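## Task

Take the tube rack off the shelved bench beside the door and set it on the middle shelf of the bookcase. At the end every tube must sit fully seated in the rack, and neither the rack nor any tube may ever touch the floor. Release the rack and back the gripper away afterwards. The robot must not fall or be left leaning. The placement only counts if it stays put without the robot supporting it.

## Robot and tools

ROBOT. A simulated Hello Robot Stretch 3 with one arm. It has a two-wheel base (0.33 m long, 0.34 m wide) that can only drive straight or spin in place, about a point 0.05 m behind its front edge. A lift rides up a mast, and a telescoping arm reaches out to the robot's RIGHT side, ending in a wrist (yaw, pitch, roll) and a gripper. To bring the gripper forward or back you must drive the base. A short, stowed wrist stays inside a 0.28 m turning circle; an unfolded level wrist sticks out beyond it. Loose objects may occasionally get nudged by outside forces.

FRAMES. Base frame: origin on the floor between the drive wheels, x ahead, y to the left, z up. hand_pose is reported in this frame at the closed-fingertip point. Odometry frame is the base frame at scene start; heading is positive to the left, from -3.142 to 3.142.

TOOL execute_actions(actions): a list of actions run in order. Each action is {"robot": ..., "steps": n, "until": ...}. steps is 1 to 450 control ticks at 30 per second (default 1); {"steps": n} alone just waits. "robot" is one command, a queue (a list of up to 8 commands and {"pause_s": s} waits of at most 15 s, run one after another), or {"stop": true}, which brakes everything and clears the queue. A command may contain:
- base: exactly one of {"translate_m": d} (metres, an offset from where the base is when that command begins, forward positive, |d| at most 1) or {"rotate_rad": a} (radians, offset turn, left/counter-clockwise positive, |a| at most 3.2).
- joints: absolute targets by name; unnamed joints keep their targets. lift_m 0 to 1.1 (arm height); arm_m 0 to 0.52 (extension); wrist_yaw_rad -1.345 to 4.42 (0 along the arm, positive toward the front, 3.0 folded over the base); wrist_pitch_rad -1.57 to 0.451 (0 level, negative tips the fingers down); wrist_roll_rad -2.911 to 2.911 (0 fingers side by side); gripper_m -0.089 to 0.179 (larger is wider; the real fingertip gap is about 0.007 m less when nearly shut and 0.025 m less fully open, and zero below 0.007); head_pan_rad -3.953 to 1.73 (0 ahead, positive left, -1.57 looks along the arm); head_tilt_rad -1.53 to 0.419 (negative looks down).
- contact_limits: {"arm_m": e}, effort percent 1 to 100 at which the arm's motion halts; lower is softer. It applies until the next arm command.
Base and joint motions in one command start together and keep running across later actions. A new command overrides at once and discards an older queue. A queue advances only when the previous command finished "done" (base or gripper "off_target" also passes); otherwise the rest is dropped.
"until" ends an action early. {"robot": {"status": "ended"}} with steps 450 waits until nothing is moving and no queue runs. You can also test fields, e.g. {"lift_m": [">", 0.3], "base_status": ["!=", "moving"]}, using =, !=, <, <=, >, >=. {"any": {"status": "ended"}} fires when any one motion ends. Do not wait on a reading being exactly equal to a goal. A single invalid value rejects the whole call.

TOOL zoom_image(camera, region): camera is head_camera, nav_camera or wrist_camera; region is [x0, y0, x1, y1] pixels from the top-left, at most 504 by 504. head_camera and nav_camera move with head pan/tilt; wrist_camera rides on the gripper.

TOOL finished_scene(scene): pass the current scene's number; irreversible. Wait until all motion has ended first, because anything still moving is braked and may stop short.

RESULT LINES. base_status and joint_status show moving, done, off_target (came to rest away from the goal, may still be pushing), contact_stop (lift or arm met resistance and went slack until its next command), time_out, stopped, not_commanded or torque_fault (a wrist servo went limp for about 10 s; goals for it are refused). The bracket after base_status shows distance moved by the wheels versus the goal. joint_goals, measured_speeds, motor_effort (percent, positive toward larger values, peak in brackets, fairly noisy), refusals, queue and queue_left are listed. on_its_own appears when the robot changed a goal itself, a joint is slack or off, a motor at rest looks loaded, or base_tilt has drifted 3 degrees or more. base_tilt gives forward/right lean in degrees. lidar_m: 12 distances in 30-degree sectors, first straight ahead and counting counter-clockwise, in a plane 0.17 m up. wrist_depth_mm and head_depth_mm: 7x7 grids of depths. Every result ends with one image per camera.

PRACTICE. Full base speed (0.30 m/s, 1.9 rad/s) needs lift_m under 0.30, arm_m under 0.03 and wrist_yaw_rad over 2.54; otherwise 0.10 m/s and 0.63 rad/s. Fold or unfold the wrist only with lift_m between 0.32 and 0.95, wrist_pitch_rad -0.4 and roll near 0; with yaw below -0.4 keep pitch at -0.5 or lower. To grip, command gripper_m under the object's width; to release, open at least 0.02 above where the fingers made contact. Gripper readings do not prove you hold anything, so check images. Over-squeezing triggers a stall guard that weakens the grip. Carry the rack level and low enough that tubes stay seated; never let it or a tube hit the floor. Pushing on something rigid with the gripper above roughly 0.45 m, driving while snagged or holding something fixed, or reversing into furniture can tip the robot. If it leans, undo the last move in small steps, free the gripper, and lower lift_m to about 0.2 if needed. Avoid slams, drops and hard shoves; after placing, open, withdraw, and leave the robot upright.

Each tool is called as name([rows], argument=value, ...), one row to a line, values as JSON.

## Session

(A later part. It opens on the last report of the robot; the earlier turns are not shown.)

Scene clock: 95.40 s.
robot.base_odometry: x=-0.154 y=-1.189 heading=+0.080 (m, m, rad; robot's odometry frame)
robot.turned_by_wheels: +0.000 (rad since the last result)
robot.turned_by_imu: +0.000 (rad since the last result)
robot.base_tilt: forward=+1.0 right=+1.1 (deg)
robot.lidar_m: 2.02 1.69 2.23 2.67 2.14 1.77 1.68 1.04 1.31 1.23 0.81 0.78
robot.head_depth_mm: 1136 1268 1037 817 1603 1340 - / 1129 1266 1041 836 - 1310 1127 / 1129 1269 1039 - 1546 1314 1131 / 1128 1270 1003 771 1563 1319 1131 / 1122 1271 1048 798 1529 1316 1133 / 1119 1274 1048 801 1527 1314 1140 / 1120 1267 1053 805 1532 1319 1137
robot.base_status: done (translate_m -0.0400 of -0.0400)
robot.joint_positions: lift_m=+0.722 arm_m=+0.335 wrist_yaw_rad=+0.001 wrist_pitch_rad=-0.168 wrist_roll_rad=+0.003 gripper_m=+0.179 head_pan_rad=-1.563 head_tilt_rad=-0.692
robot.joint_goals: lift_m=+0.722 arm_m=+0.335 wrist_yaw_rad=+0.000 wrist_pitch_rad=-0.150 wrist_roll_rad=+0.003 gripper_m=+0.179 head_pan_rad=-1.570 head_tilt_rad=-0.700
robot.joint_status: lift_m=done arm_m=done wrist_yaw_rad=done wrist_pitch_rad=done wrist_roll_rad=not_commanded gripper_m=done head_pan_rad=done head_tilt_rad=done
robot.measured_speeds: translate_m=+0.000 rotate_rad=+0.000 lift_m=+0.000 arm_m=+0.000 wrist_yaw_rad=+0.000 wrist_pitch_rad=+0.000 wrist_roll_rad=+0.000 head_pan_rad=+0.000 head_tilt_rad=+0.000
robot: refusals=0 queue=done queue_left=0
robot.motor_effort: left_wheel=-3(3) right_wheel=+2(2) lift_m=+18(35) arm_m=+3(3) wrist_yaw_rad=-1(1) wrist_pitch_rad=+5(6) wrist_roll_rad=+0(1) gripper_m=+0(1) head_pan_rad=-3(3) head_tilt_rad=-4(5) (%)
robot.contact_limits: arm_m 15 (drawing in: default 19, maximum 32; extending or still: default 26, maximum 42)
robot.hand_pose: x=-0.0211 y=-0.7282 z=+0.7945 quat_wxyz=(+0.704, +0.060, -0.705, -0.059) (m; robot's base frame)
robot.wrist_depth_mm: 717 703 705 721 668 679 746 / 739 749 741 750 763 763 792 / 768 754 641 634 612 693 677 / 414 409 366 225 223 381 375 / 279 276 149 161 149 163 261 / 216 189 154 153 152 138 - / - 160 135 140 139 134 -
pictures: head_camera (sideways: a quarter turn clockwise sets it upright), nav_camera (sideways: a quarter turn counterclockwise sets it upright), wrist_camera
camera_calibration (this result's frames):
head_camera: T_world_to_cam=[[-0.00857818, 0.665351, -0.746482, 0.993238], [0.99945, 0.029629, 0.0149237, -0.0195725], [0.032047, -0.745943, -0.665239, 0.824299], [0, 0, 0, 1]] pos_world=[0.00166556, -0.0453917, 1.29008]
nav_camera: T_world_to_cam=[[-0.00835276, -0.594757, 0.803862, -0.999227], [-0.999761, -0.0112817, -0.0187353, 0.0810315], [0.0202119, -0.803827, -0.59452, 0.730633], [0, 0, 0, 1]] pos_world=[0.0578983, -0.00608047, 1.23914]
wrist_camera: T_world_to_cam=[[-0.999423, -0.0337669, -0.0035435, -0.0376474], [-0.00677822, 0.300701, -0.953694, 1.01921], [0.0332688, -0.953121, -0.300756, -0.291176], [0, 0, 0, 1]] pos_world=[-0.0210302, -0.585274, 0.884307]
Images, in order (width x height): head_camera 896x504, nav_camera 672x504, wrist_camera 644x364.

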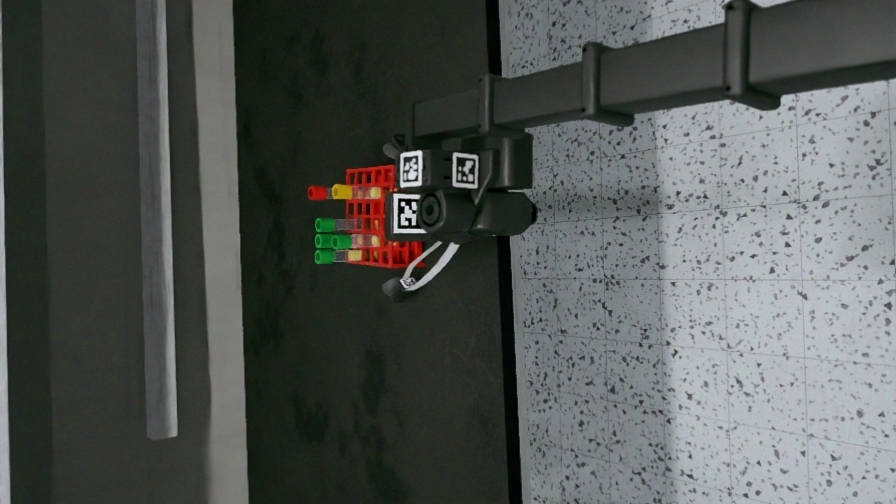

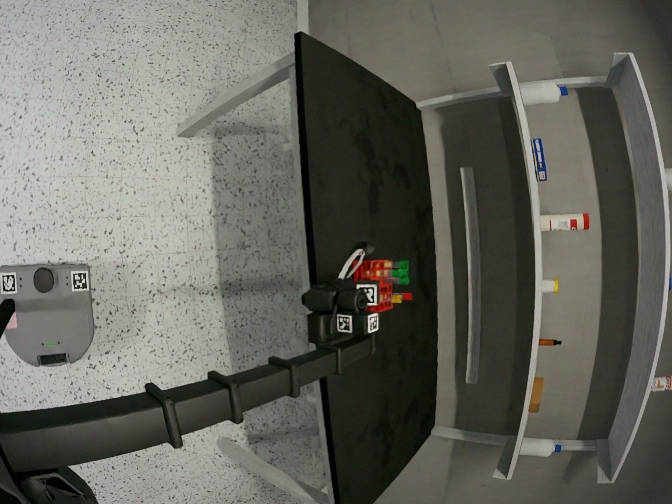

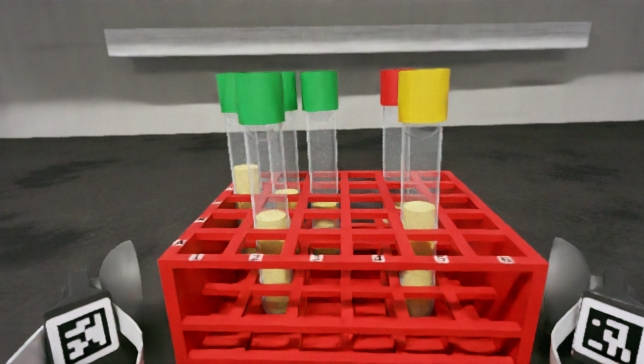

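execute_actions([
  {"robot":{"joints":{"arm_m":0.358},"contact_limits":{"arm_m":15}},"steps":450,"until":{"robot":{"status":"ended"}}},
])

zoom_image(camera="head_camera", region=[290, 110, 490, 330])

Scene clock: 101.30 s.
robot.base_odometry: x=-0.154 y=-1.189 heading=+0.080 (m, m, rad; robot's odometry frame)
robot.turned_by_wheels: +0.000 (rad since the last result)
robot.turned_by_imu: +0.000 (rad since the last result)
robot.base_tilt: forward=+1.1 right=+1.2 (deg)
robot.lidar_m: 2.03 1.68 2.24 2.68 2.13 1.76 1.67 1.04 1.31 1.23 0.81 0.79
robot.head_depth_mm: 1135 1259 1039 817 1601 1350 - / 1132 1267 1043 821 1561 1312 1130 / 1133 1268 1043 - 1568 1310 1128 / 1125 1270 1046 771 1569 1316 1135 / 1123 1272 1048 800 1521 1320 1135 / 1121 1270 1049 800 1530 1315 1133 / 1115 1265 1055 801 1524 1315 1136
robot.base_status: done (translate_m -0.0400 of -0.0400)
robot.joint_positions: lift_m=+0.722 arm_m=+0.358 wrist_yaw_rad=+0.001 wrist_pitch_rad=-0.168 wrist_roll_rad=+0.003 gripper_m=+0.179 head_pan_rad=-1.563 head_tilt_rad=-0.692
robot.joint_goals: lift_m=+0.722 arm_m=+0.358 wrist_yaw_rad=+0.000 wrist_pitch_rad=-0.150 wrist_roll_rad=+0.003 gripper_m=+0.179 head_pan_rad=-1.570 head_tilt_rad=-0.700
robot.joint_status: lift_m=done arm_m=done wrist_yaw_rad=done wrist_pitch_rad=done wrist_roll_rad=not_commanded gripper_m=done head_pan_rad=done head_tilt_rad=done
robot.measured_speeds: translate_m=+0.000 rotate_rad=+0.000 lift_m=+0.000 arm_m=+0.000 wrist_yaw_rad=+0.000 wrist_pitch_rad=+0.000 wrist_roll_rad=+0.000 head_pan_rad=+0.000 head_tilt_rad=+0.000
robot: refusals=0 queue=done queue_left=0
robot.motor_effort: left_wheel=-3(3) right_wheel=+3(3) lift_m=+18(18) arm_m=+2(2) wrist_yaw_rad=+0(1) wrist_pitch_rad=+5(5) wrist_roll_rad=+1(1) gripper_m=+1(0) head_pan_rad=-3(3) head_tilt_rad=-5(5) (%)
robot.contact_limits: arm_m 15 (drawing in: default 19, maximum 32; extending or still: default 26, maximum 42)
robot.hand_pose: x=-0.0213 y=-0.7512 z=+0.7945 quat_wxyz=(+0.704, +0.060, -0.705, -0.060) (m; robot's base frame)
robot.wrist_depth_mm: 703 687 689 644 651 663 718 / 719 735 160 730 184 746 751 / 733 750 561 643 612 693 664 / 415 409 366 211 210 381 374 / 279 276 149 151 135 156 260 / 216 113 142 140 138 116 203 / - 120 136 128 132 117 -
pictures: head_camera (sideways: a quarter turn clockwise sets it upright), nav_camera (sideways: a quarter turn counterclockwise sets it upright), wrist_camera
camera_calibration (this result's frames):
head_camera: T_world_to_cam=[[-0.00857842, 0.66535, -0.746482, 0.993238], [0.99945, 0.0296294, 0.0149236, -0.0195725], [0.0320473, -0.745943, -0.665238, 0.824299], [0, 0, 0, 1]] pos_world=[0.00166558, -0.0453917, 1.29008]
nav_camera: T_world_to_cam=[[-0.00835255, -0.594756, 0.803863, -0.999228], [-0.999761, -0.011282, -0.0187353, 0.0810315], [0.0202122, -0.803827, -0.59452, 0.730633], [0, 0, 0, 1]] pos_world=[0.0578983, -0.00608047, 1.23914]
wrist_camera: T_world_to_cam=[[-0.999454, -0.0328488, -0.00354972, -0.0379569], [-0.00650261, 0.3009, -0.953634, 1.02617], [0.0323938, -0.95309, -0.300949, -0.312906], [0, 0, 0, 1]] pos_world=[-0.0211272, -0.608249, 0.884286]
Images, in order (width x height): head_camera 896x504, nav_camera 672x504, wrist_camera 644x364.

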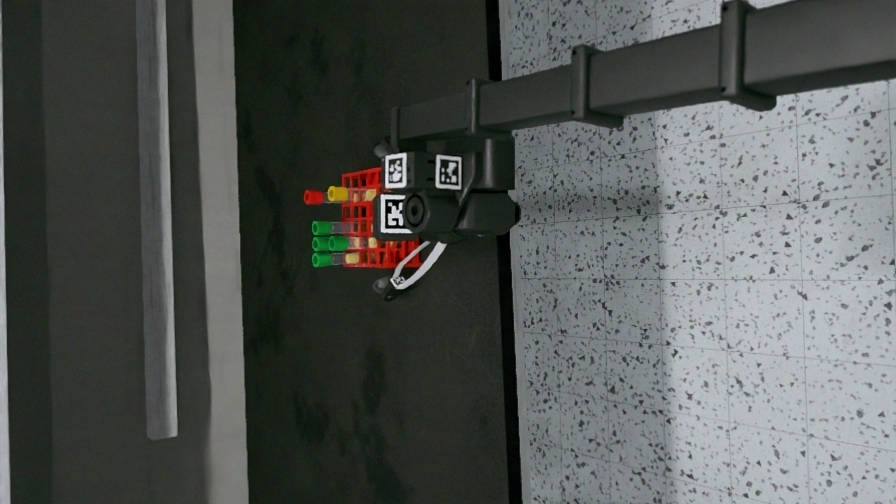

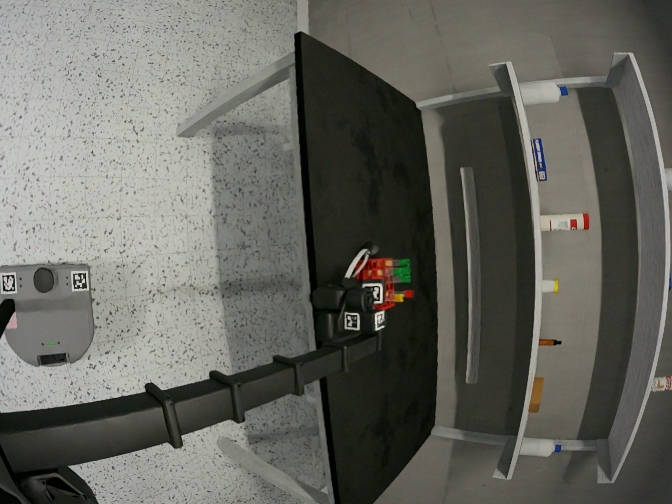

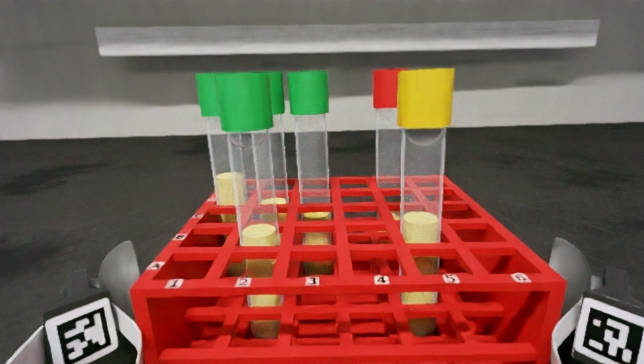

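Region (290, 110, 490, 330) of head_camera's 896x504 image, scaled by 2.291, with more detail than that image has; it fills the left 458 columns of this view, and the rest is white.

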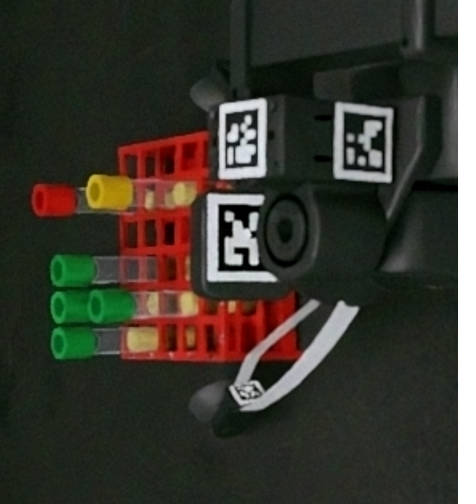

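execute_actions([
  {"robot":[{"joints":{"arm_m":0.348}},{"joints":{"gripper_m":0.09}}],"steps":450,"until":{"robot":{"status":"ended"}}},
])

zoom_image(camera="head_camera", region=[290, 110, 490, 330])

Scene clock: 113.30 s.
robot.base_odometry: x=-0.154 y=-1.189 heading=+0.080 (m, m, rad; robot's odometry frame)
robot.turned_by_wheels: +0.000 (rad since the last result)
robot.turned_by_imu: +0.000 (rad since the last result)
robot.base_tilt: forward=+1.0 right=+1.2 (deg)
robot.lidar_m: 2.03 1.69 2.24 2.68 2.14 1.77 1.67 1.04 1.31 1.23 0.81 0.79
robot.head_depth_mm: 1133 1260 1040 816 1605 1336 - / 1132 1260 1042 833 - 1305 1129 / 1132 1270 1044 - 1563 1313 1128 / 1128 1273 1003 771 1570 1317 1127 / 1124 1269 1046 797 1529 1318 1135 / 1118 1269 1050 801 1529 1320 1132 / 1120 1262 1052 802 1537 1322 1136
robot.base_status: done (translate_m -0.0400 of -0.0400)
robot.joint_positions: lift_m=+0.722 arm_m=+0.348 wrist_yaw_rad=+0.001 wrist_pitch_rad=-0.168 wrist_roll_rad=+0.003 gripper_m=+0.091 head_pan_rad=-1.563 head_tilt_rad=-0.692
robot.joint_goals: lift_m=+0.722 arm_m=+0.348 wrist_yaw_rad=+0.000 wrist_pitch_rad=-0.150 wrist_roll_rad=+0.003 gripper_m=+0.090 head_pan_rad=-1.570 head_tilt_rad=-0.700
robot.joint_status: lift_m=done arm_m=done wrist_yaw_rad=done wrist_pitch_rad=done wrist_roll_rad=not_commanded gripper_m=done head_pan_rad=done head_tilt_rad=done
robot.measured_speeds: translate_m=+0.000 rotate_rad=+0.000 lift_m=+0.000 arm_m=+0.000 wrist_yaw_rad=+0.000 wrist_pitch_rad=+0.000 wrist_roll_rad=+0.000 head_pan_rad=+0.000 head_tilt_rad=+0.000
robot: refusals=0 queue=done queue_left=0
robot.motor_effort: left_wheel=-3(3) right_wheel=+2(3) lift_m=+18(18) arm_m=-4(5) wrist_yaw_rad=-1(0) wrist_pitch_rad=+5(6) wrist_roll_rad=+1(1) gripper_m=-33(94) head_pan_rad=-3(3) head_tilt_rad=-5(5) (%)
robot.hand_pose: x=-0.0213 y=-0.7419 z=+0.7944 quat_wxyz=(+0.704, +0.060, -0.705, -0.060) (m; robot's base frame)
robot.wrist_depth_mm: 699 705 699 653 664 663 728 / 732 735 729 732 196 758 764 / 751 760 650 644 614 686 665 / 414 409 367 359 221 382 374 / 280 276 152 161 149 157 261 / 210 133 150 154 151 132 204 / 175 133 146 147 139 144 -
pictures: head_camera (sideways: a quarter turn clockwise sets it upright), nav_camera (sideways: a quarter turn counterclockwise sets it upright), wrist_camera
camera_calibration (this result's frames):
head_camera: T_world_to_cam=[[-0.00857818, 0.665351, -0.746482, 0.993238], [0.99945, 0.029629, 0.0149236, -0.0195725], [0.032047, -0.745943, -0.665239, 0.824299], [0, 0, 0, 1]] pos_world=[0.00166556, -0.0453917, 1.29008]
nav_camera: T_world_to_cam=[[-0.00835276, -0.594757, 0.803862, -0.999227], [-0.999761, -0.0112817, -0.0187353, 0.0810315], [0.0202119, -0.803827, -0.59452, 0.730633], [0, 0, 0, 1]] pos_world=[0.0578983, -0.00608048, 1.23914]
wrist_camera: T_world_to_cam=[[-0.999454, -0.032849, -0.00355572, -0.0376465], [-0.00650383, 0.301102, -0.95357, 1.02342], [0.0323945, -0.953026, -0.301151, -0.303841], [0, 0, 0, 1]] pos_world=[-0.021127, -0.598958, 0.884263]
Images, in order (width x height): head_camera 896x504, nav_camera 672x504, wrist_camera 644x364.

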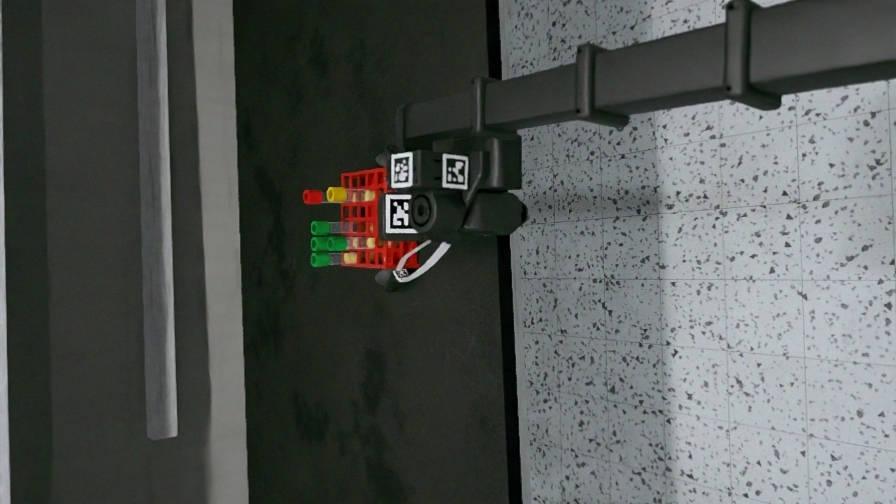

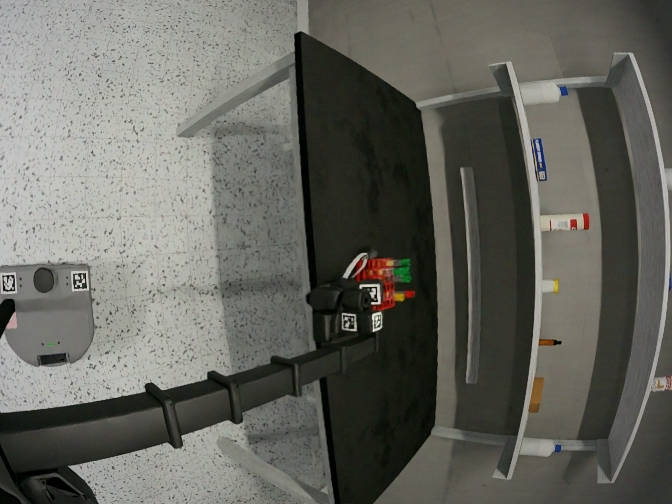

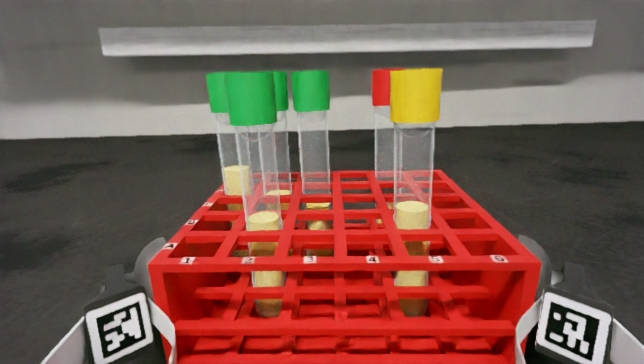

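Region (290, 110, 490, 330) of head_camera's 896x504 image, scaled by 2.291, with more detail than that image has; it fills the left 458 columns of this view, and the rest is white.

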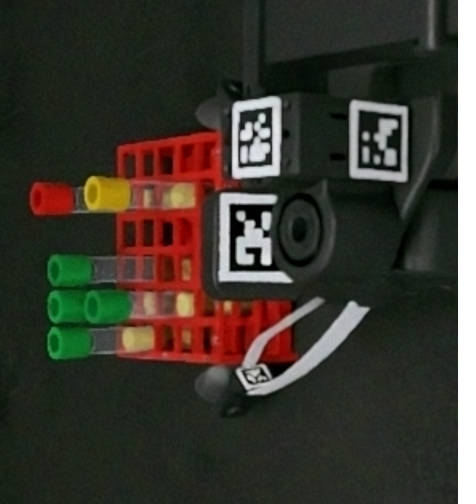

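execute_actions([
  {"robot":[{"joints":{"gripper_m":0.05}},{"joints":{"lift_m":0.75}}],"steps":450,"until":{"robot":{"status":"ended"}}},
  {"steps":15},
])

Scene clock: 118.80 s.
robot.base_odometry: x=-0.154 y=-1.189 heading=+0.080 (m, m, rad; robot's odometry frame)
robot.turned_by_wheels: +0.000 (rad since the last result)
robot.turned_by_imu: +0.000 (rad since the last result)
robot.base_tilt: forward=+1.1 right=+1.1 (deg)
robot.lidar_m: 2.04 1.69 2.24 2.67 2.14 1.77 1.67 1.04 1.31 1.23 0.81 0.78
robot.head_depth_mm: 1139 1259 1039 816 1576 - - / 1134 1266 1042 - 1565 1309 1130 / 1128 1272 1043 - 1560 1318 1130 / 1122 1272 1047 773 1567 1306 1131 / 1123 1275 1049 798 1526 1311 1134 / 1120 1266 1050 800 1527 1316 1136 / 1118 1265 1050 799 1527 1312 1140
robot.base_status: done (translate_m -0.0400 of -0.0400)
robot.joint_positions: lift_m=+0.750 arm_m=+0.348 wrist_yaw_rad=+0.001 wrist_pitch_rad=-0.192 wrist_roll_rad=+0.003 gripper_m=+0.058 head_pan_rad=-1.563 head_tilt_rad=-0.692
robot.joint_goals: lift_m=+0.750 arm_m=+0.348 wrist_yaw_rad=+0.000 wrist_pitch_rad=-0.150 wrist_roll_rad=+0.003 gripper_m=+0.057 head_pan_rad=-1.570 head_tilt_rad=-0.700
robot.joint_status: lift_m=done arm_m=done wrist_yaw_rad=done wrist_pitch_rad=done wrist_roll_rad=not_commanded gripper_m=done head_pan_rad=done head_tilt_rad=done
robot.measured_speeds: translate_m=+0.000 rotate_rad=+0.000 lift_m=+0.000 arm_m=+0.000 wrist_yaw_rad=+0.000 wrist_pitch_rad=+0.000 wrist_roll_rad=+0.000 head_pan_rad=+0.000 head_tilt_rad=+0.000
robot: refusals=0 queue=done queue_left=0
robot.on_its_own: gripper_m is held at +0.057, not at your +0.050, by its stall guard, which is still easing
robot.motor_effort: left_wheel=-3(3) right_wheel=+3(2) lift_m=+41(42) arm_m=-3(3) wrist_yaw_rad=+0(0) wrist_pitch_rad=+13(13) wrist_roll_rad=+1(1) gripper_m=-30(98) head_pan_rad=-3(3) head_tilt_rad=-5(5) (%)
robot.hand_pose: x=-0.0213 y=-0.7402 z=+0.8157 quat_wxyz=(+0.703, +0.068, -0.705, -0.068) (m; robot's base frame)
robot.wrist_depth_mm: 702 689 697 696 701 711 714 / 728 753 735 749 729 756 758 / 764 752 605 658 583 733 702 / 461 454 451 443 432 429 420 / 321 317 154 168 151 283 297 / 244 134 155 175 157 143 235 / 204 - 145 150 144 143 -
pictures: head_camera (sideways: a quarter turn clockwise sets it upright), nav_camera (sideways: a quarter turn counterclockwise sets it upright), wrist_camera
camera_calibration (this result's frames):
head_camera: T_world_to_cam=[[-0.00857826, 0.66535, -0.746482, 0.993238], [0.99945, 0.0296291, 0.0149236, -0.0195725], [0.0320471, -0.745943, -0.665238, 0.824299], [0, 0, 0, 1]] pos_world=[0.00166557, -0.0453917, 1.29008]
nav_camera: T_world_to_cam=[[-0.00835269, -0.594756, 0.803863, -0.999228], [-0.999761, -0.0112818, -0.0187353, 0.0810315], [0.020212, -0.803827, -0.59452, 0.730633], [0, 0, 0, 1]] pos_world=[0.0578983, -0.00608049, 1.23914]
wrist_camera: T_world_to_cam=[[-0.999454, -0.0327509, -0.00430882, -0.0368329], [-0.00651303, 0.323254, -0.94629, 1.0537], [0.0323847, -0.945745, -0.323291, -0.27243], [0, 0, 0, 1]] pos_world=[-0.0211275, -0.599467, 0.908869]
Images, in order (width x height): head_camera 896x504, nav_camera 672x504, wrist_camera 644x364.

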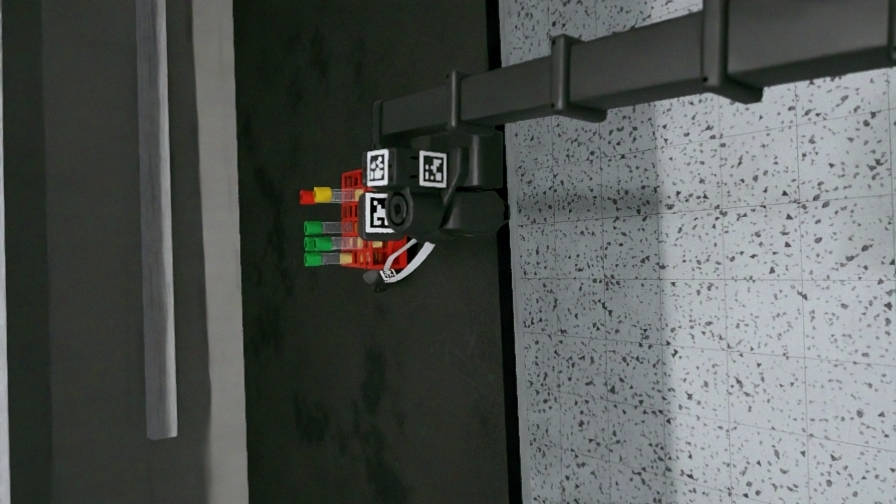

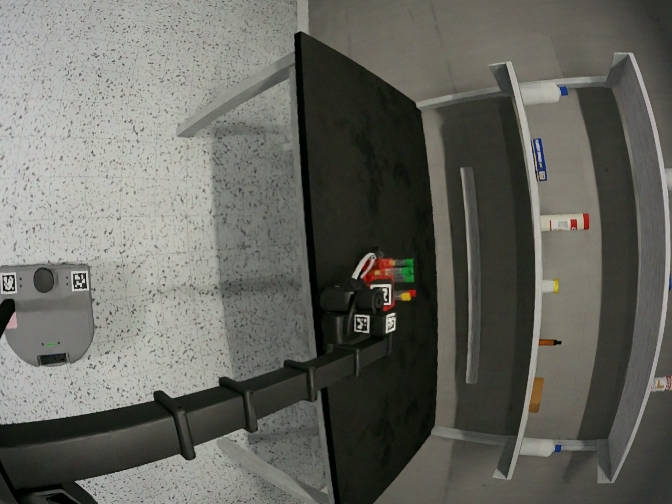

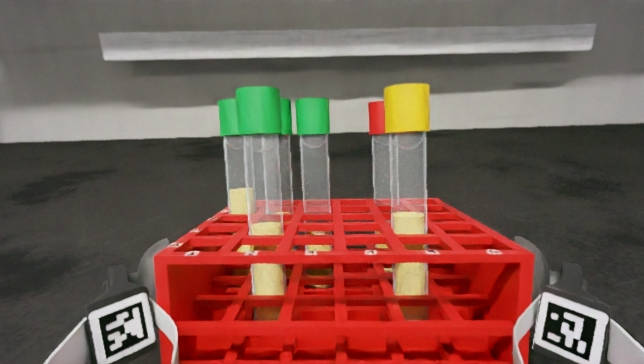

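execute_actions([
  {"robot":[{"joints":{"lift_m":0.722}},{"joints":{"gripper_m":0.179}},{"joints":{"arm_m":0.28}},{"joints":{"lift_m":0.885}},{"joints":{"wrist_pitch_rad":-1.0,"arm_m":0.40}}],"steps":450,"until":{"robot":{"status":"ended"}}},
])

Scene clock: 153.83 s.
robot.base_odometry: x=-0.154 y=-1.189 heading=+0.080 (m, m, rad; robot's odometry frame)
robot.turned_by_wheels: +0.000 (rad since the last result)
robot.turned_by_imu: +0.000 (rad since the last result)
robot.base_tilt: forward=+1.1 right=+1.1 (deg)
robot.lidar_m: 2.03 1.68 2.24 2.67 2.14 1.77 1.67 1.04 1.32 1.23 0.81 0.78
robot.head_depth_mm: 1136 1265 1083 - 1556 1299 1133 / 1131 1261 957 794 1560 1309 1128 / 1129 1231 - 772 1562 1305 1131 / 1129 1274 1044 783 1567 1316 1131 / 1124 1270 1050 797 1532 1315 1130 / 1117 1269 1050 800 1523 1323 1134 / 1113 1263 1049 801 1525 1319 1135
robot.base_status: done (translate_m -0.0400 of -0.0400)
robot.joint_positions: lift_m=+0.885 arm_m=+0.400 wrist_yaw_rad=+0.001 wrist_pitch_rad=-1.005 wrist_roll_rad=+0.003 gripper_m=+0.179 head_pan_rad=-1.563 head_tilt_rad=-0.692
robot.joint_goals: lift_m=+0.885 arm_m=+0.400 wrist_yaw_rad=+0.000 wrist_pitch_rad=-1.000 wrist_roll_rad=+0.003 gripper_m=+0.179 head_pan_rad=-1.570 head_tilt_rad=-0.700
robot.joint_status: lift_m=done arm_m=done wrist_yaw_rad=done wrist_pitch_rad=done wrist_roll_rad=not_commanded gripper_m=done head_pan_rad=done head_tilt_rad=done
robot.measured_speeds: translate_m=+0.000 rotate_rad=+0.000 lift_m=+0.000 arm_m=+0.000 wrist_yaw_rad=+0.000 wrist_pitch_rad=+0.000 wrist_roll_rad=+0.000 head_pan_rad=+0.000 head_tilt_rad=+0.000
robot: refusals=0 queue=done queue_left=0
robot.motor_effort: left_wheel=-3(3) right_wheel=+3(2) lift_m=+38(42) arm_m=+3(2) wrist_yaw_rad=-1(0) wrist_pitch_rad=+1(12) wrist_roll_rad=+1(1) gripper_m=+1(85) head_pan_rad=-3(3) head_tilt_rad=-6(5) (%)
robot.hand_pose: x=-0.0215 y=-0.6616 z=+0.7941 quat_wxyz=(+0.619, +0.340, -0.620, -0.341) (m; robot's base frame)
robot.wrist_depth_mm: 278 277 187 195 185 264 262 / 256 253 187 200 181 244 242 / 237 237 172 172 168 224 226 / 220 220 199 199 197 213 210 / 207 207 204 202 201 200 197 / 196 193 192 190 189 187 - / - 182 180 180 179 177 -
pictures: head_camera (sideways: a quarter turn clockwise sets it upright), nav_camera (sideways: a quarter turn counterclockwise sets it upright), wrist_camera
camera_calibration (this result's frames):
head_camera: T_world_to_cam=[[-0.00857826, 0.665351, -0.746482, 0.993238], [0.99945, 0.0296291, 0.0149236, -0.0195725], [0.0320471, -0.745943, -0.665239, 0.824299], [0, 0, 0, 1]] pos_world=[0.00166557, -0.0453917, 1.29008]
nav_camera: T_world_to_cam=[[-0.00835269, -0.594757, 0.803862, -0.999227], [-0.999761, -0.0112818, -0.0187353, 0.0810315], [0.020212, -0.803827, -0.59452, 0.730633], [0, 0, 0, 1]] pos_world=[0.0578983, -0.00608047, 1.23914]
wrist_camera: T_world_to_cam=[[-0.99948, -0.0189541, -0.0260884, -0.00813129], [-0.00640739, 0.909619, -0.415393, 0.974172], [0.0316039, -0.41501, -0.909268, 0.611359], [0, 0, 0, 1]] pos_world=[-0.0212065, -0.63256, 0.960341]
Images, in order (width x height): head_camera 896x504, nav_camera 672x504, wrist_camera 644x364.

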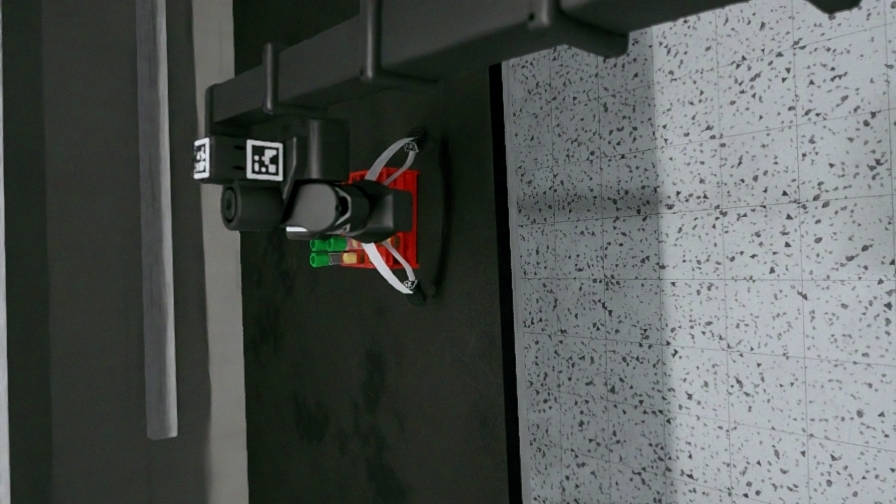

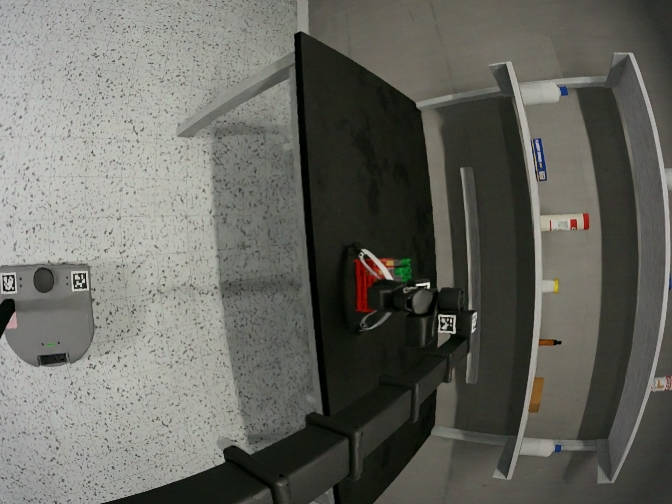

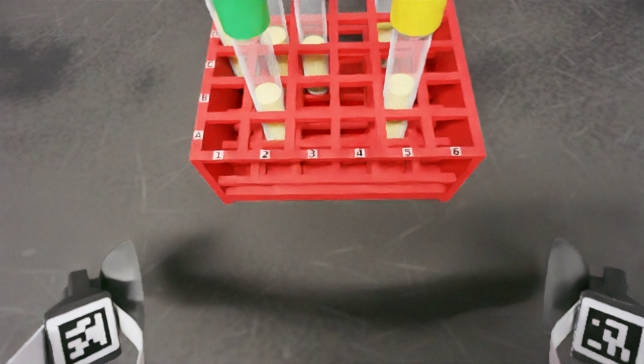

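execute_actions([
  {"robot":{"joints":{"arm_m":0.50},"contact_limits":{"arm_m":15}},"steps":450,"until":{"robot":{"status":"ended"}}},
])

Scene clock: 163.07 s.
robot.base_odometry: x=-0.154 y=-1.189 heading=+0.080 (m, m, rad; robot's odometry frame)
robot.turned_by_wheels: +0.000 (rad since the last result)
robot.turned_by_imu: +0.000 (rad since the last result)
robot.base_tilt: forward=+1.0 right=+1.1 (deg)
robot.lidar_m: 2.03 1.68 2.24 2.67 2.13 1.77 1.67 1.04 1.31 1.23 0.81 0.78
robot.head_depth_mm: 1137 1267 1137 - 1501 1295 1129 / 1132 1215 995 793 1560 1313 1135 / 1132 1211 976 797 1566 1314 1132 / 1125 1267 1047 797 1563 1315 1131 / 1120 1267 1051 800 1524 1313 1129 / 1118 1272 1050 800 1527 1317 1137 / 1114 1265 1053 800 1524 1311 1138
robot.base_status: done (translate_m -0.0400 of -0.0400)
robot.joint_positions: lift_m=+0.885 arm_m=+0.500 wrist_yaw_rad=+0.001 wrist_pitch_rad=-1.006 wrist_roll_rad=+0.003 gripper_m=+0.179 head_pan_rad=-1.563 head_tilt_rad=-0.692
robot.joint_goals: lift_m=+0.885 arm_m=+0.500 wrist_yaw_rad=+0.000 wrist_pitch_rad=-1.000 wrist_roll_rad=+0.003 gripper_m=+0.179 head_pan_rad=-1.570 head_tilt_rad=-0.700
robot.joint_status: lift_m=done arm_m=done wrist_yaw_rad=done wrist_pitch_rad=done wrist_roll_rad=not_commanded gripper_m=done head_pan_rad=done head_tilt_rad=done
robot.measured_speeds: translate_m=+0.000 rotate_rad=+0.000 lift_m=+0.000 arm_m=+0.000 wrist_yaw_rad=+0.000 wrist_pitch_rad=+0.000 wrist_roll_rad=+0.000 head_pan_rad=+0.000 head_tilt_rad=+0.000
robot: refusals=0 queue=done queue_left=0
robot.motor_effort: left_wheel=-3(3) right_wheel=+3(3) lift_m=+38(38) arm_m=+3(2) wrist_yaw_rad=+0(0) wrist_pitch_rad=+2(2) wrist_roll_rad=+1(1) gripper_m=+1(1) head_pan_rad=-3(3) head_tilt_rad=-5(5) (%)
robot.contact_limits: arm_m 15 (drawing in: default 19, maximum 32; extending or still: default 26, maximum 42)
robot.hand_pose: x=-0.0215 y=-0.7615 z=+0.7940 quat_wxyz=(+0.619, +0.341, -0.620, -0.342) (m; robot's base frame)
robot.wrist_depth_mm: 279 275 272 270 266 263 262 / 256 253 253 249 106 244 242 / 237 94 93 159 228 227 224 / 221 217 152 154 176 209 210 / 208 205 147 147 144 193 197 / 195 75 83 159 131 74 - / - 129 128 129 126 126 -
pictures: head_camera (sideways: a quarter turn clockwise sets it upright), nav_camera (sideways: a quarter turn counterclockwise sets it upright), wrist_camera
camera_calibration (this result's frames):
head_camera: T_world_to_cam=[[-0.00857818, 0.665351, -0.746482, 0.993238], [0.99945, 0.029629, 0.0149236, -0.0195725], [0.032047, -0.745943, -0.665239, 0.824299], [0, 0, 0, 1]] pos_world=[0.00166556, -0.0453917, 1.29008]
nav_camera: T_world_to_cam=[[-0.00835276, -0.594757, 0.803862, -0.999227], [-0.999761, -0.0112817, -0.0187353, 0.0810315], [0.0202119, -0.803827, -0.59452, 0.730633], [0, 0, 0, 1]] pos_world=[0.0578983, -0.00608048, 1.23914]
wrist_camera: T_world_to_cam=[[-0.99948, -0.0189318, -0.0261036, -0.00999681], [-0.00640704, 0.909964, -0.414638, 1.06459], [0.0316032, -0.414255, -0.909612, 0.570695], [0, 0, 0, 1]] pos_world=[-0.0212066, -0.73251, 0.960268]
Images, in order (width x height): head_camera 896x504, nav_camera 672x504, wrist_camera 644x364.

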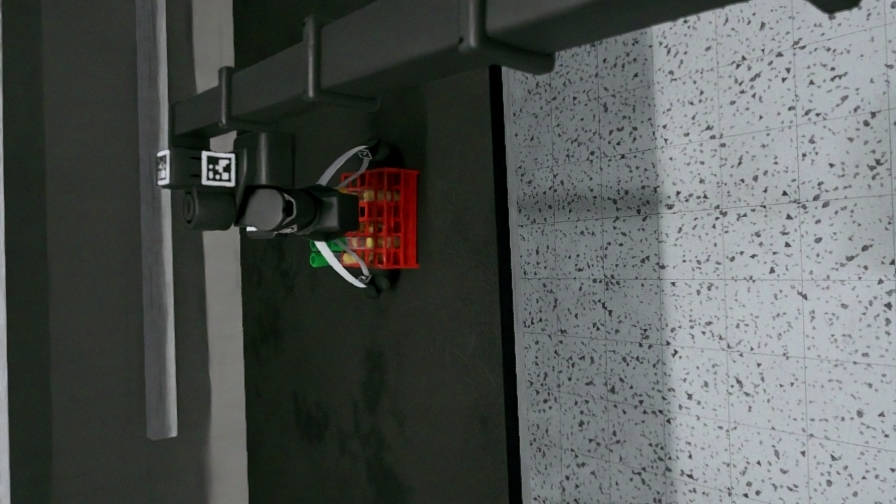

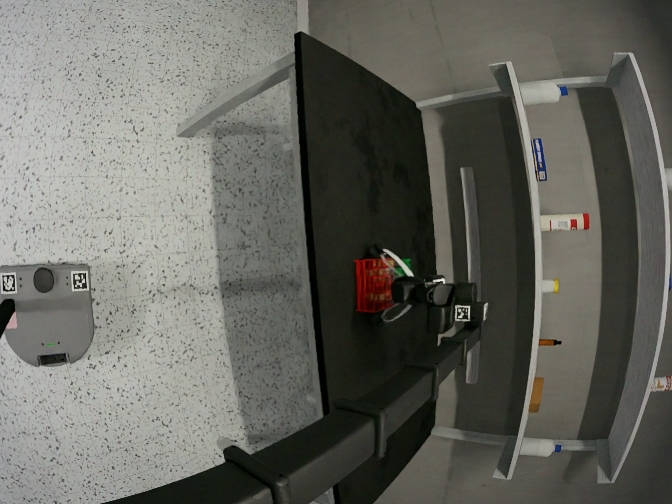

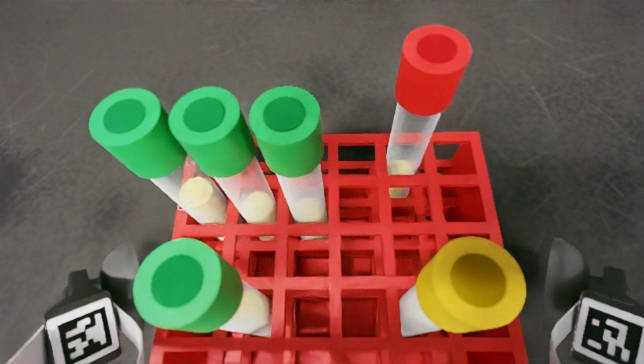

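execute_actions([
  {"robot":{"joints":{"gripper_m":0.10}},"steps":450,"until":{"robot":{"status":"ended"}}},
])

zoom_image(camera="head_camera", region=[280, 120, 460, 320])

Scene clock: 169.17 s.
robot.base_odometry: x=-0.154 y=-1.189 heading=+0.080 (m, m, rad; robot's odometry frame)
robot.turned_by_wheels: +0.000 (rad since the last result)
robot.turned_by_imu: +0.000 (rad since the last result)
robot.base_tilt: forward=+1.0 right=+1.2 (deg)
robot.lidar_m: 2.02 1.68 2.23 2.68 2.13 1.77 1.67 1.04 1.32 1.23 0.81 0.78
robot.head_depth_mm: 1142 1262 1134 - 1493 1294 1128 / 1136 1217 993 794 1554 1318 1131 / 1130 1207 999 796 1559 1314 1127 / 1128 1273 1043 800 1560 1318 1131 / 1120 1270 1048 797 1524 1314 1129 / 1117 1270 1051 801 1533 1314 1134 / 1115 1263 1049 800 1529 1315 1134
robot.base_status: done (translate_m -0.0400 of -0.0400)
robot.joint_positions: lift_m=+0.885 arm_m=+0.500 wrist_yaw_rad=+0.001 wrist_pitch_rad=-1.013 wrist_roll_rad=+0.003 gripper_m=+0.101 head_pan_rad=-1.563 head_tilt_rad=-0.692
robot.joint_goals: lift_m=+0.885 arm_m=+0.500 wrist_yaw_rad=+0.000 wrist_pitch_rad=-1.000 wrist_roll_rad=+0.003 gripper_m=+0.100 head_pan_rad=-1.570 head_tilt_rad=-0.700
robot.joint_status: lift_m=done arm_m=done wrist_yaw_rad=done wrist_pitch_rad=done wrist_roll_rad=not_commanded gripper_m=done head_pan_rad=done head_tilt_rad=done
robot.measured_speeds: translate_m=+0.000 rotate_rad=+0.000 lift_m=+0.000 arm_m=+0.000 wrist_yaw_rad=+0.000 wrist_pitch_rad=+0.000 wrist_roll_rad=+0.000 head_pan_rad=+0.000 head_tilt_rad=+0.000
robot: refusals=0 queue=done queue_left=0
robot.motor_effort: left_wheel=-2(3) right_wheel=+2(3) lift_m=+38(38) arm_m=+3(3) wrist_yaw_rad=+0(0) wrist_pitch_rad=+4(4) wrist_roll_rad=+0(1) gripper_m=-17(90) head_pan_rad=-3(3) head_tilt_rad=-5(5) (%)
robot.contact_limits: arm_m 15 (drawing in: default 19, maximum 32; extending or still: default 26, maximum 42)
robot.hand_pose: x=-0.0215 y=-0.7599 z=+0.7932 quat_wxyz=(+0.618, +0.343, -0.619, -0.344) (m; robot's base frame)
robot.wrist_depth_mm: 273 271 269 267 262 260 258 / 253 249 249 246 105 241 239 / 235 92 91 92 226 225 222 / 219 214 151 152 170 205 210 / 206 204 147 155 164 143 196 / 194 75 77 158 133 72 185 / 185 125 126 154 127 123 -
pictures: head_camera (sideways: a quarter turn clockwise sets it upright), nav_camera (sideways: a quarter turn counterclockwise sets it upright), wrist_camera
camera_calibration (this result's frames):
head_camera: T_world_to_cam=[[-0.00857826, 0.66535, -0.746482, 0.993238], [0.99945, 0.0296291, 0.0149236, -0.0195725], [0.0320471, -0.745943, -0.665238, 0.824299], [0, 0, 0, 1]] pos_world=[0.00166557, -0.0453917, 1.29008]
nav_camera: T_world_to_cam=[[-0.00835269, -0.594756, 0.803863, -0.999228], [-0.999761, -0.0112818, -0.0187353, 0.0810315], [0.020212, -0.803827, -0.59452, 0.730633], [0, 0, 0, 1]] pos_world=[0.0578983, -0.00608049, 1.23914]
wrist_camera: T_world_to_cam=[[-0.99948, -0.0187474, -0.0262314, -0.00974732], [-0.00640545, 0.912816, -0.408321, 1.05996], [0.0315994, -0.40794, -0.912462, 0.57768], [0, 0, 0, 1]] pos_world=[-0.0212071, -0.732075, 0.95966]
Images, in order (width x height): head_camera 896x504, nav_camera 672x504, wrist_camera 644x364.

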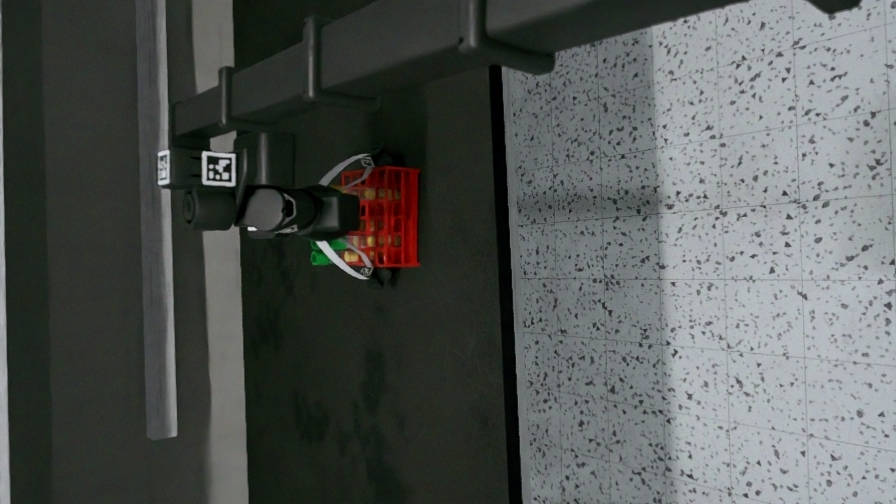

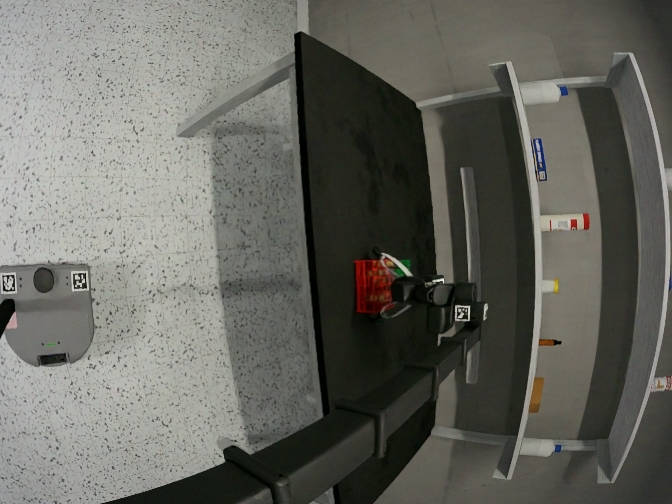

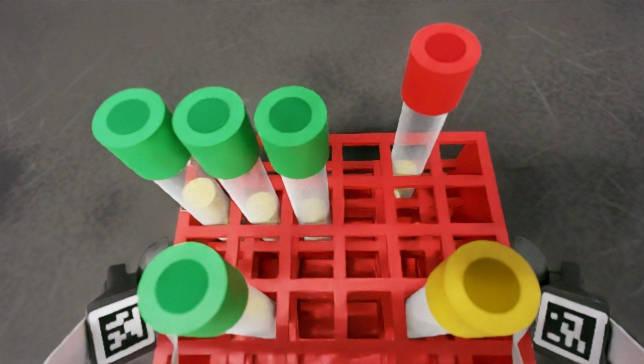

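Region (280, 120, 460, 320) of head_camera's 896x504 image, scaled by 2.520, with more detail than that image has; it fills the left 454 columns of this view, and the rest is white.

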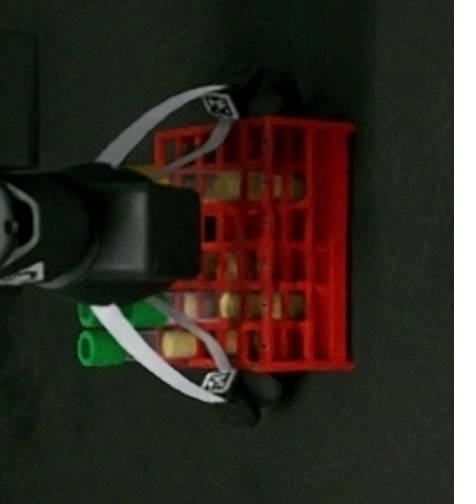

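execute_actions([
  {"robot":[{"joints":{"gripper_m":0.08}},{"joints":{"lift_m":0.915}}],"steps":450,"until":{"robot":{"status":"ended"}}},
  {"steps":20},
])

zoom_image(camera="head_camera", region=[260, 120, 440, 320])

Scene clock: 173.67 s.
robot.base_odometry: x=-0.154 y=-1.189 heading=+0.080 (m, m, rad; robot's odometry frame)
robot.turned_by_wheels: +0.000 (rad since the last result)
robot.turned_by_imu: +0.000 (rad since the last result)
robot.base_tilt: forward=+1.0 right=+1.1 (deg)
robot.lidar_m: 2.03 1.69 2.23 2.67 2.14 1.77 1.67 1.04 1.32 1.23 0.81 0.78
robot.head_depth_mm: 1138 1262 - - 1529 1304 1128 / 1132 - 994 794 1570 1313 1130 / 1127 - 994 797 1560 1317 1129 / 1126 1265 1000 797 1560 1311 1133 / 1124 1268 1050 798 1523 1316 1130 / 1121 1267 1050 798 1528 1316 1132 / 1116 1262 1049 802 1534 1316 1133
robot.base_status: done (translate_m -0.0400 of -0.0400)
robot.joint_positions: lift_m=+0.915 arm_m=+0.500 wrist_yaw_rad=+0.001 wrist_pitch_rad=-1.017 wrist_roll_rad=+0.003 gripper_m=+0.087 head_pan_rad=-1.563 head_tilt_rad=-0.692
robot.joint_goals: lift_m=+0.915 arm_m=+0.500 wrist_yaw_rad=+0.000 wrist_pitch_rad=-1.000 wrist_roll_rad=+0.003 gripper_m=+0.086 head_pan_rad=-1.570 head_tilt_rad=-0.700
robot.joint_status: lift_m=done arm_m=done wrist_yaw_rad=done wrist_pitch_rad=done wrist_roll_rad=not_commanded gripper_m=done head_pan_rad=done head_tilt_rad=done
robot.measured_speeds: translate_m=+0.000 rotate_rad=+0.000 lift_m=+0.000 arm_m=+0.000 wrist_yaw_rad=+0.000 wrist_pitch_rad=+0.000 wrist_roll_rad=+0.000 head_pan_rad=+0.000 head_tilt_rad=+0.000
robot: refusals=0 queue=done queue_left=0
robot.on_its_own: gripper_m is held at +0.086, not at your +0.080, by its stall guard, which is still easing
robot.motor_effort: left_wheel=-2(2) right_wheel=+1(2) lift_m=+41(42) arm_m=+3(2) wrist_yaw_rad=+0(1) wrist_pitch_rad=+5(5) wrist_roll_rad=+0(0) gripper_m=-21(93) head_pan_rad=-3(3) head_tilt_rad=-6(6) (%)
robot.contact_limits: arm_m 15 (drawing in: default 19, maximum 32; extending or still: default 26, maximum 42)
robot.hand_pose: x=-0.0215 y=-0.7588 z=+0.8225 quat_wxyz=(+0.617, +0.344, -0.618, -0.345) (m; robot's base frame)
robot.wrist_depth_mm: 314 312 308 304 303 299 296 / 291 289 285 283 105 276 274 / 271 92 91 92 260 258 255 / 252 246 151 152 171 236 241 / 236 234 148 155 166 154 225 / 223 75 78 158 133 72 215 / 213 98 126 155 127 123 -
pictures: head_camera (sideways: a quarter turn clockwise sets it upright), nav_camera (sideways: a quarter turn counterclockwise sets it upright), wrist_camera
camera_calibration (this result's frames):
head_camera: T_world_to_cam=[[-0.0085781, 0.665351, -0.746482, 0.993238], [0.99945, 0.0296289, 0.0149236, -0.0195725], [0.0320469, -0.745943, -0.665238, 0.824299], [0, 0, 0, 1]] pos_world=[0.00166556, -0.0453917, 1.29008]
nav_camera: T_world_to_cam=[[-0.00835283, -0.594757, 0.803862, -0.999228], [-0.999761, -0.0112816, -0.0187353, 0.0810315], [0.0202118, -0.803827, -0.59452, 0.730633], [0, 0, 0, 1]] pos_world=[0.0578983, -0.00608049, 1.23914]
wrist_camera: T_world_to_cam=[[-0.99948, -0.0186242, -0.0263159, -0.00879403], [-0.00640834, 0.914741, -0.403989, 1.06886], [0.0315962, -0.40361, -0.914385, 0.609797], [0, 0, 0, 1]] pos_world=[-0.0212071, -0.731772, 0.989165]
Images, in order (width x height): head_camera 896x504, nav_camera 672x504, wrist_camera 644x364.

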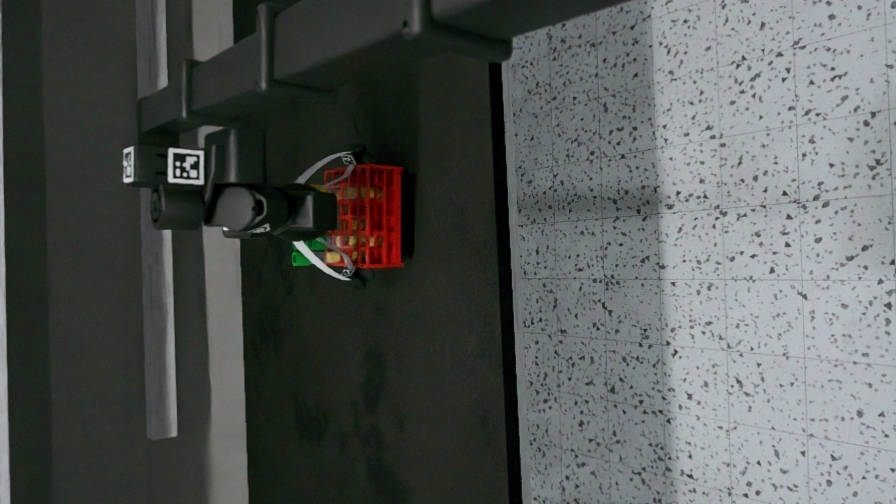

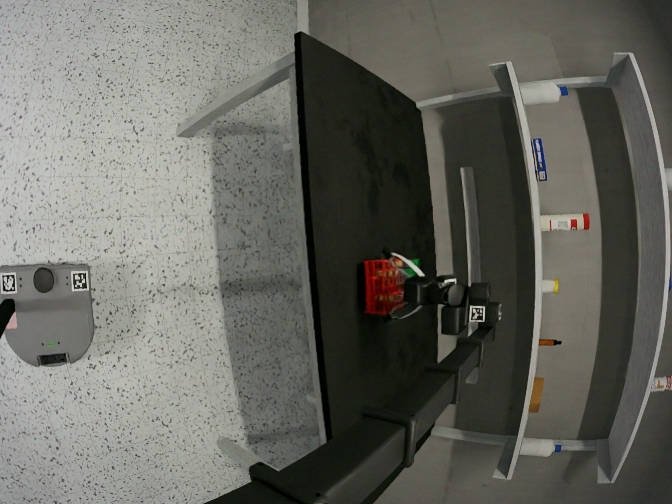

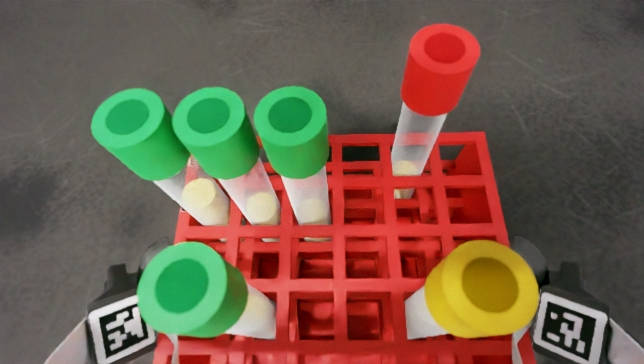

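Region (260, 120, 440, 320) of head_camera's 896x504 image, scaled by 2.520, with more detail than that image has; it fills the left 454 columns of this view, and the rest is white.

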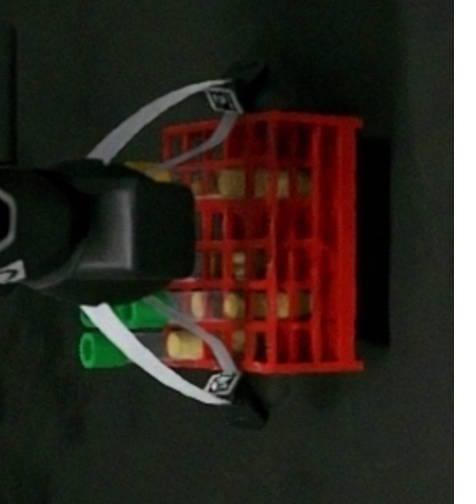

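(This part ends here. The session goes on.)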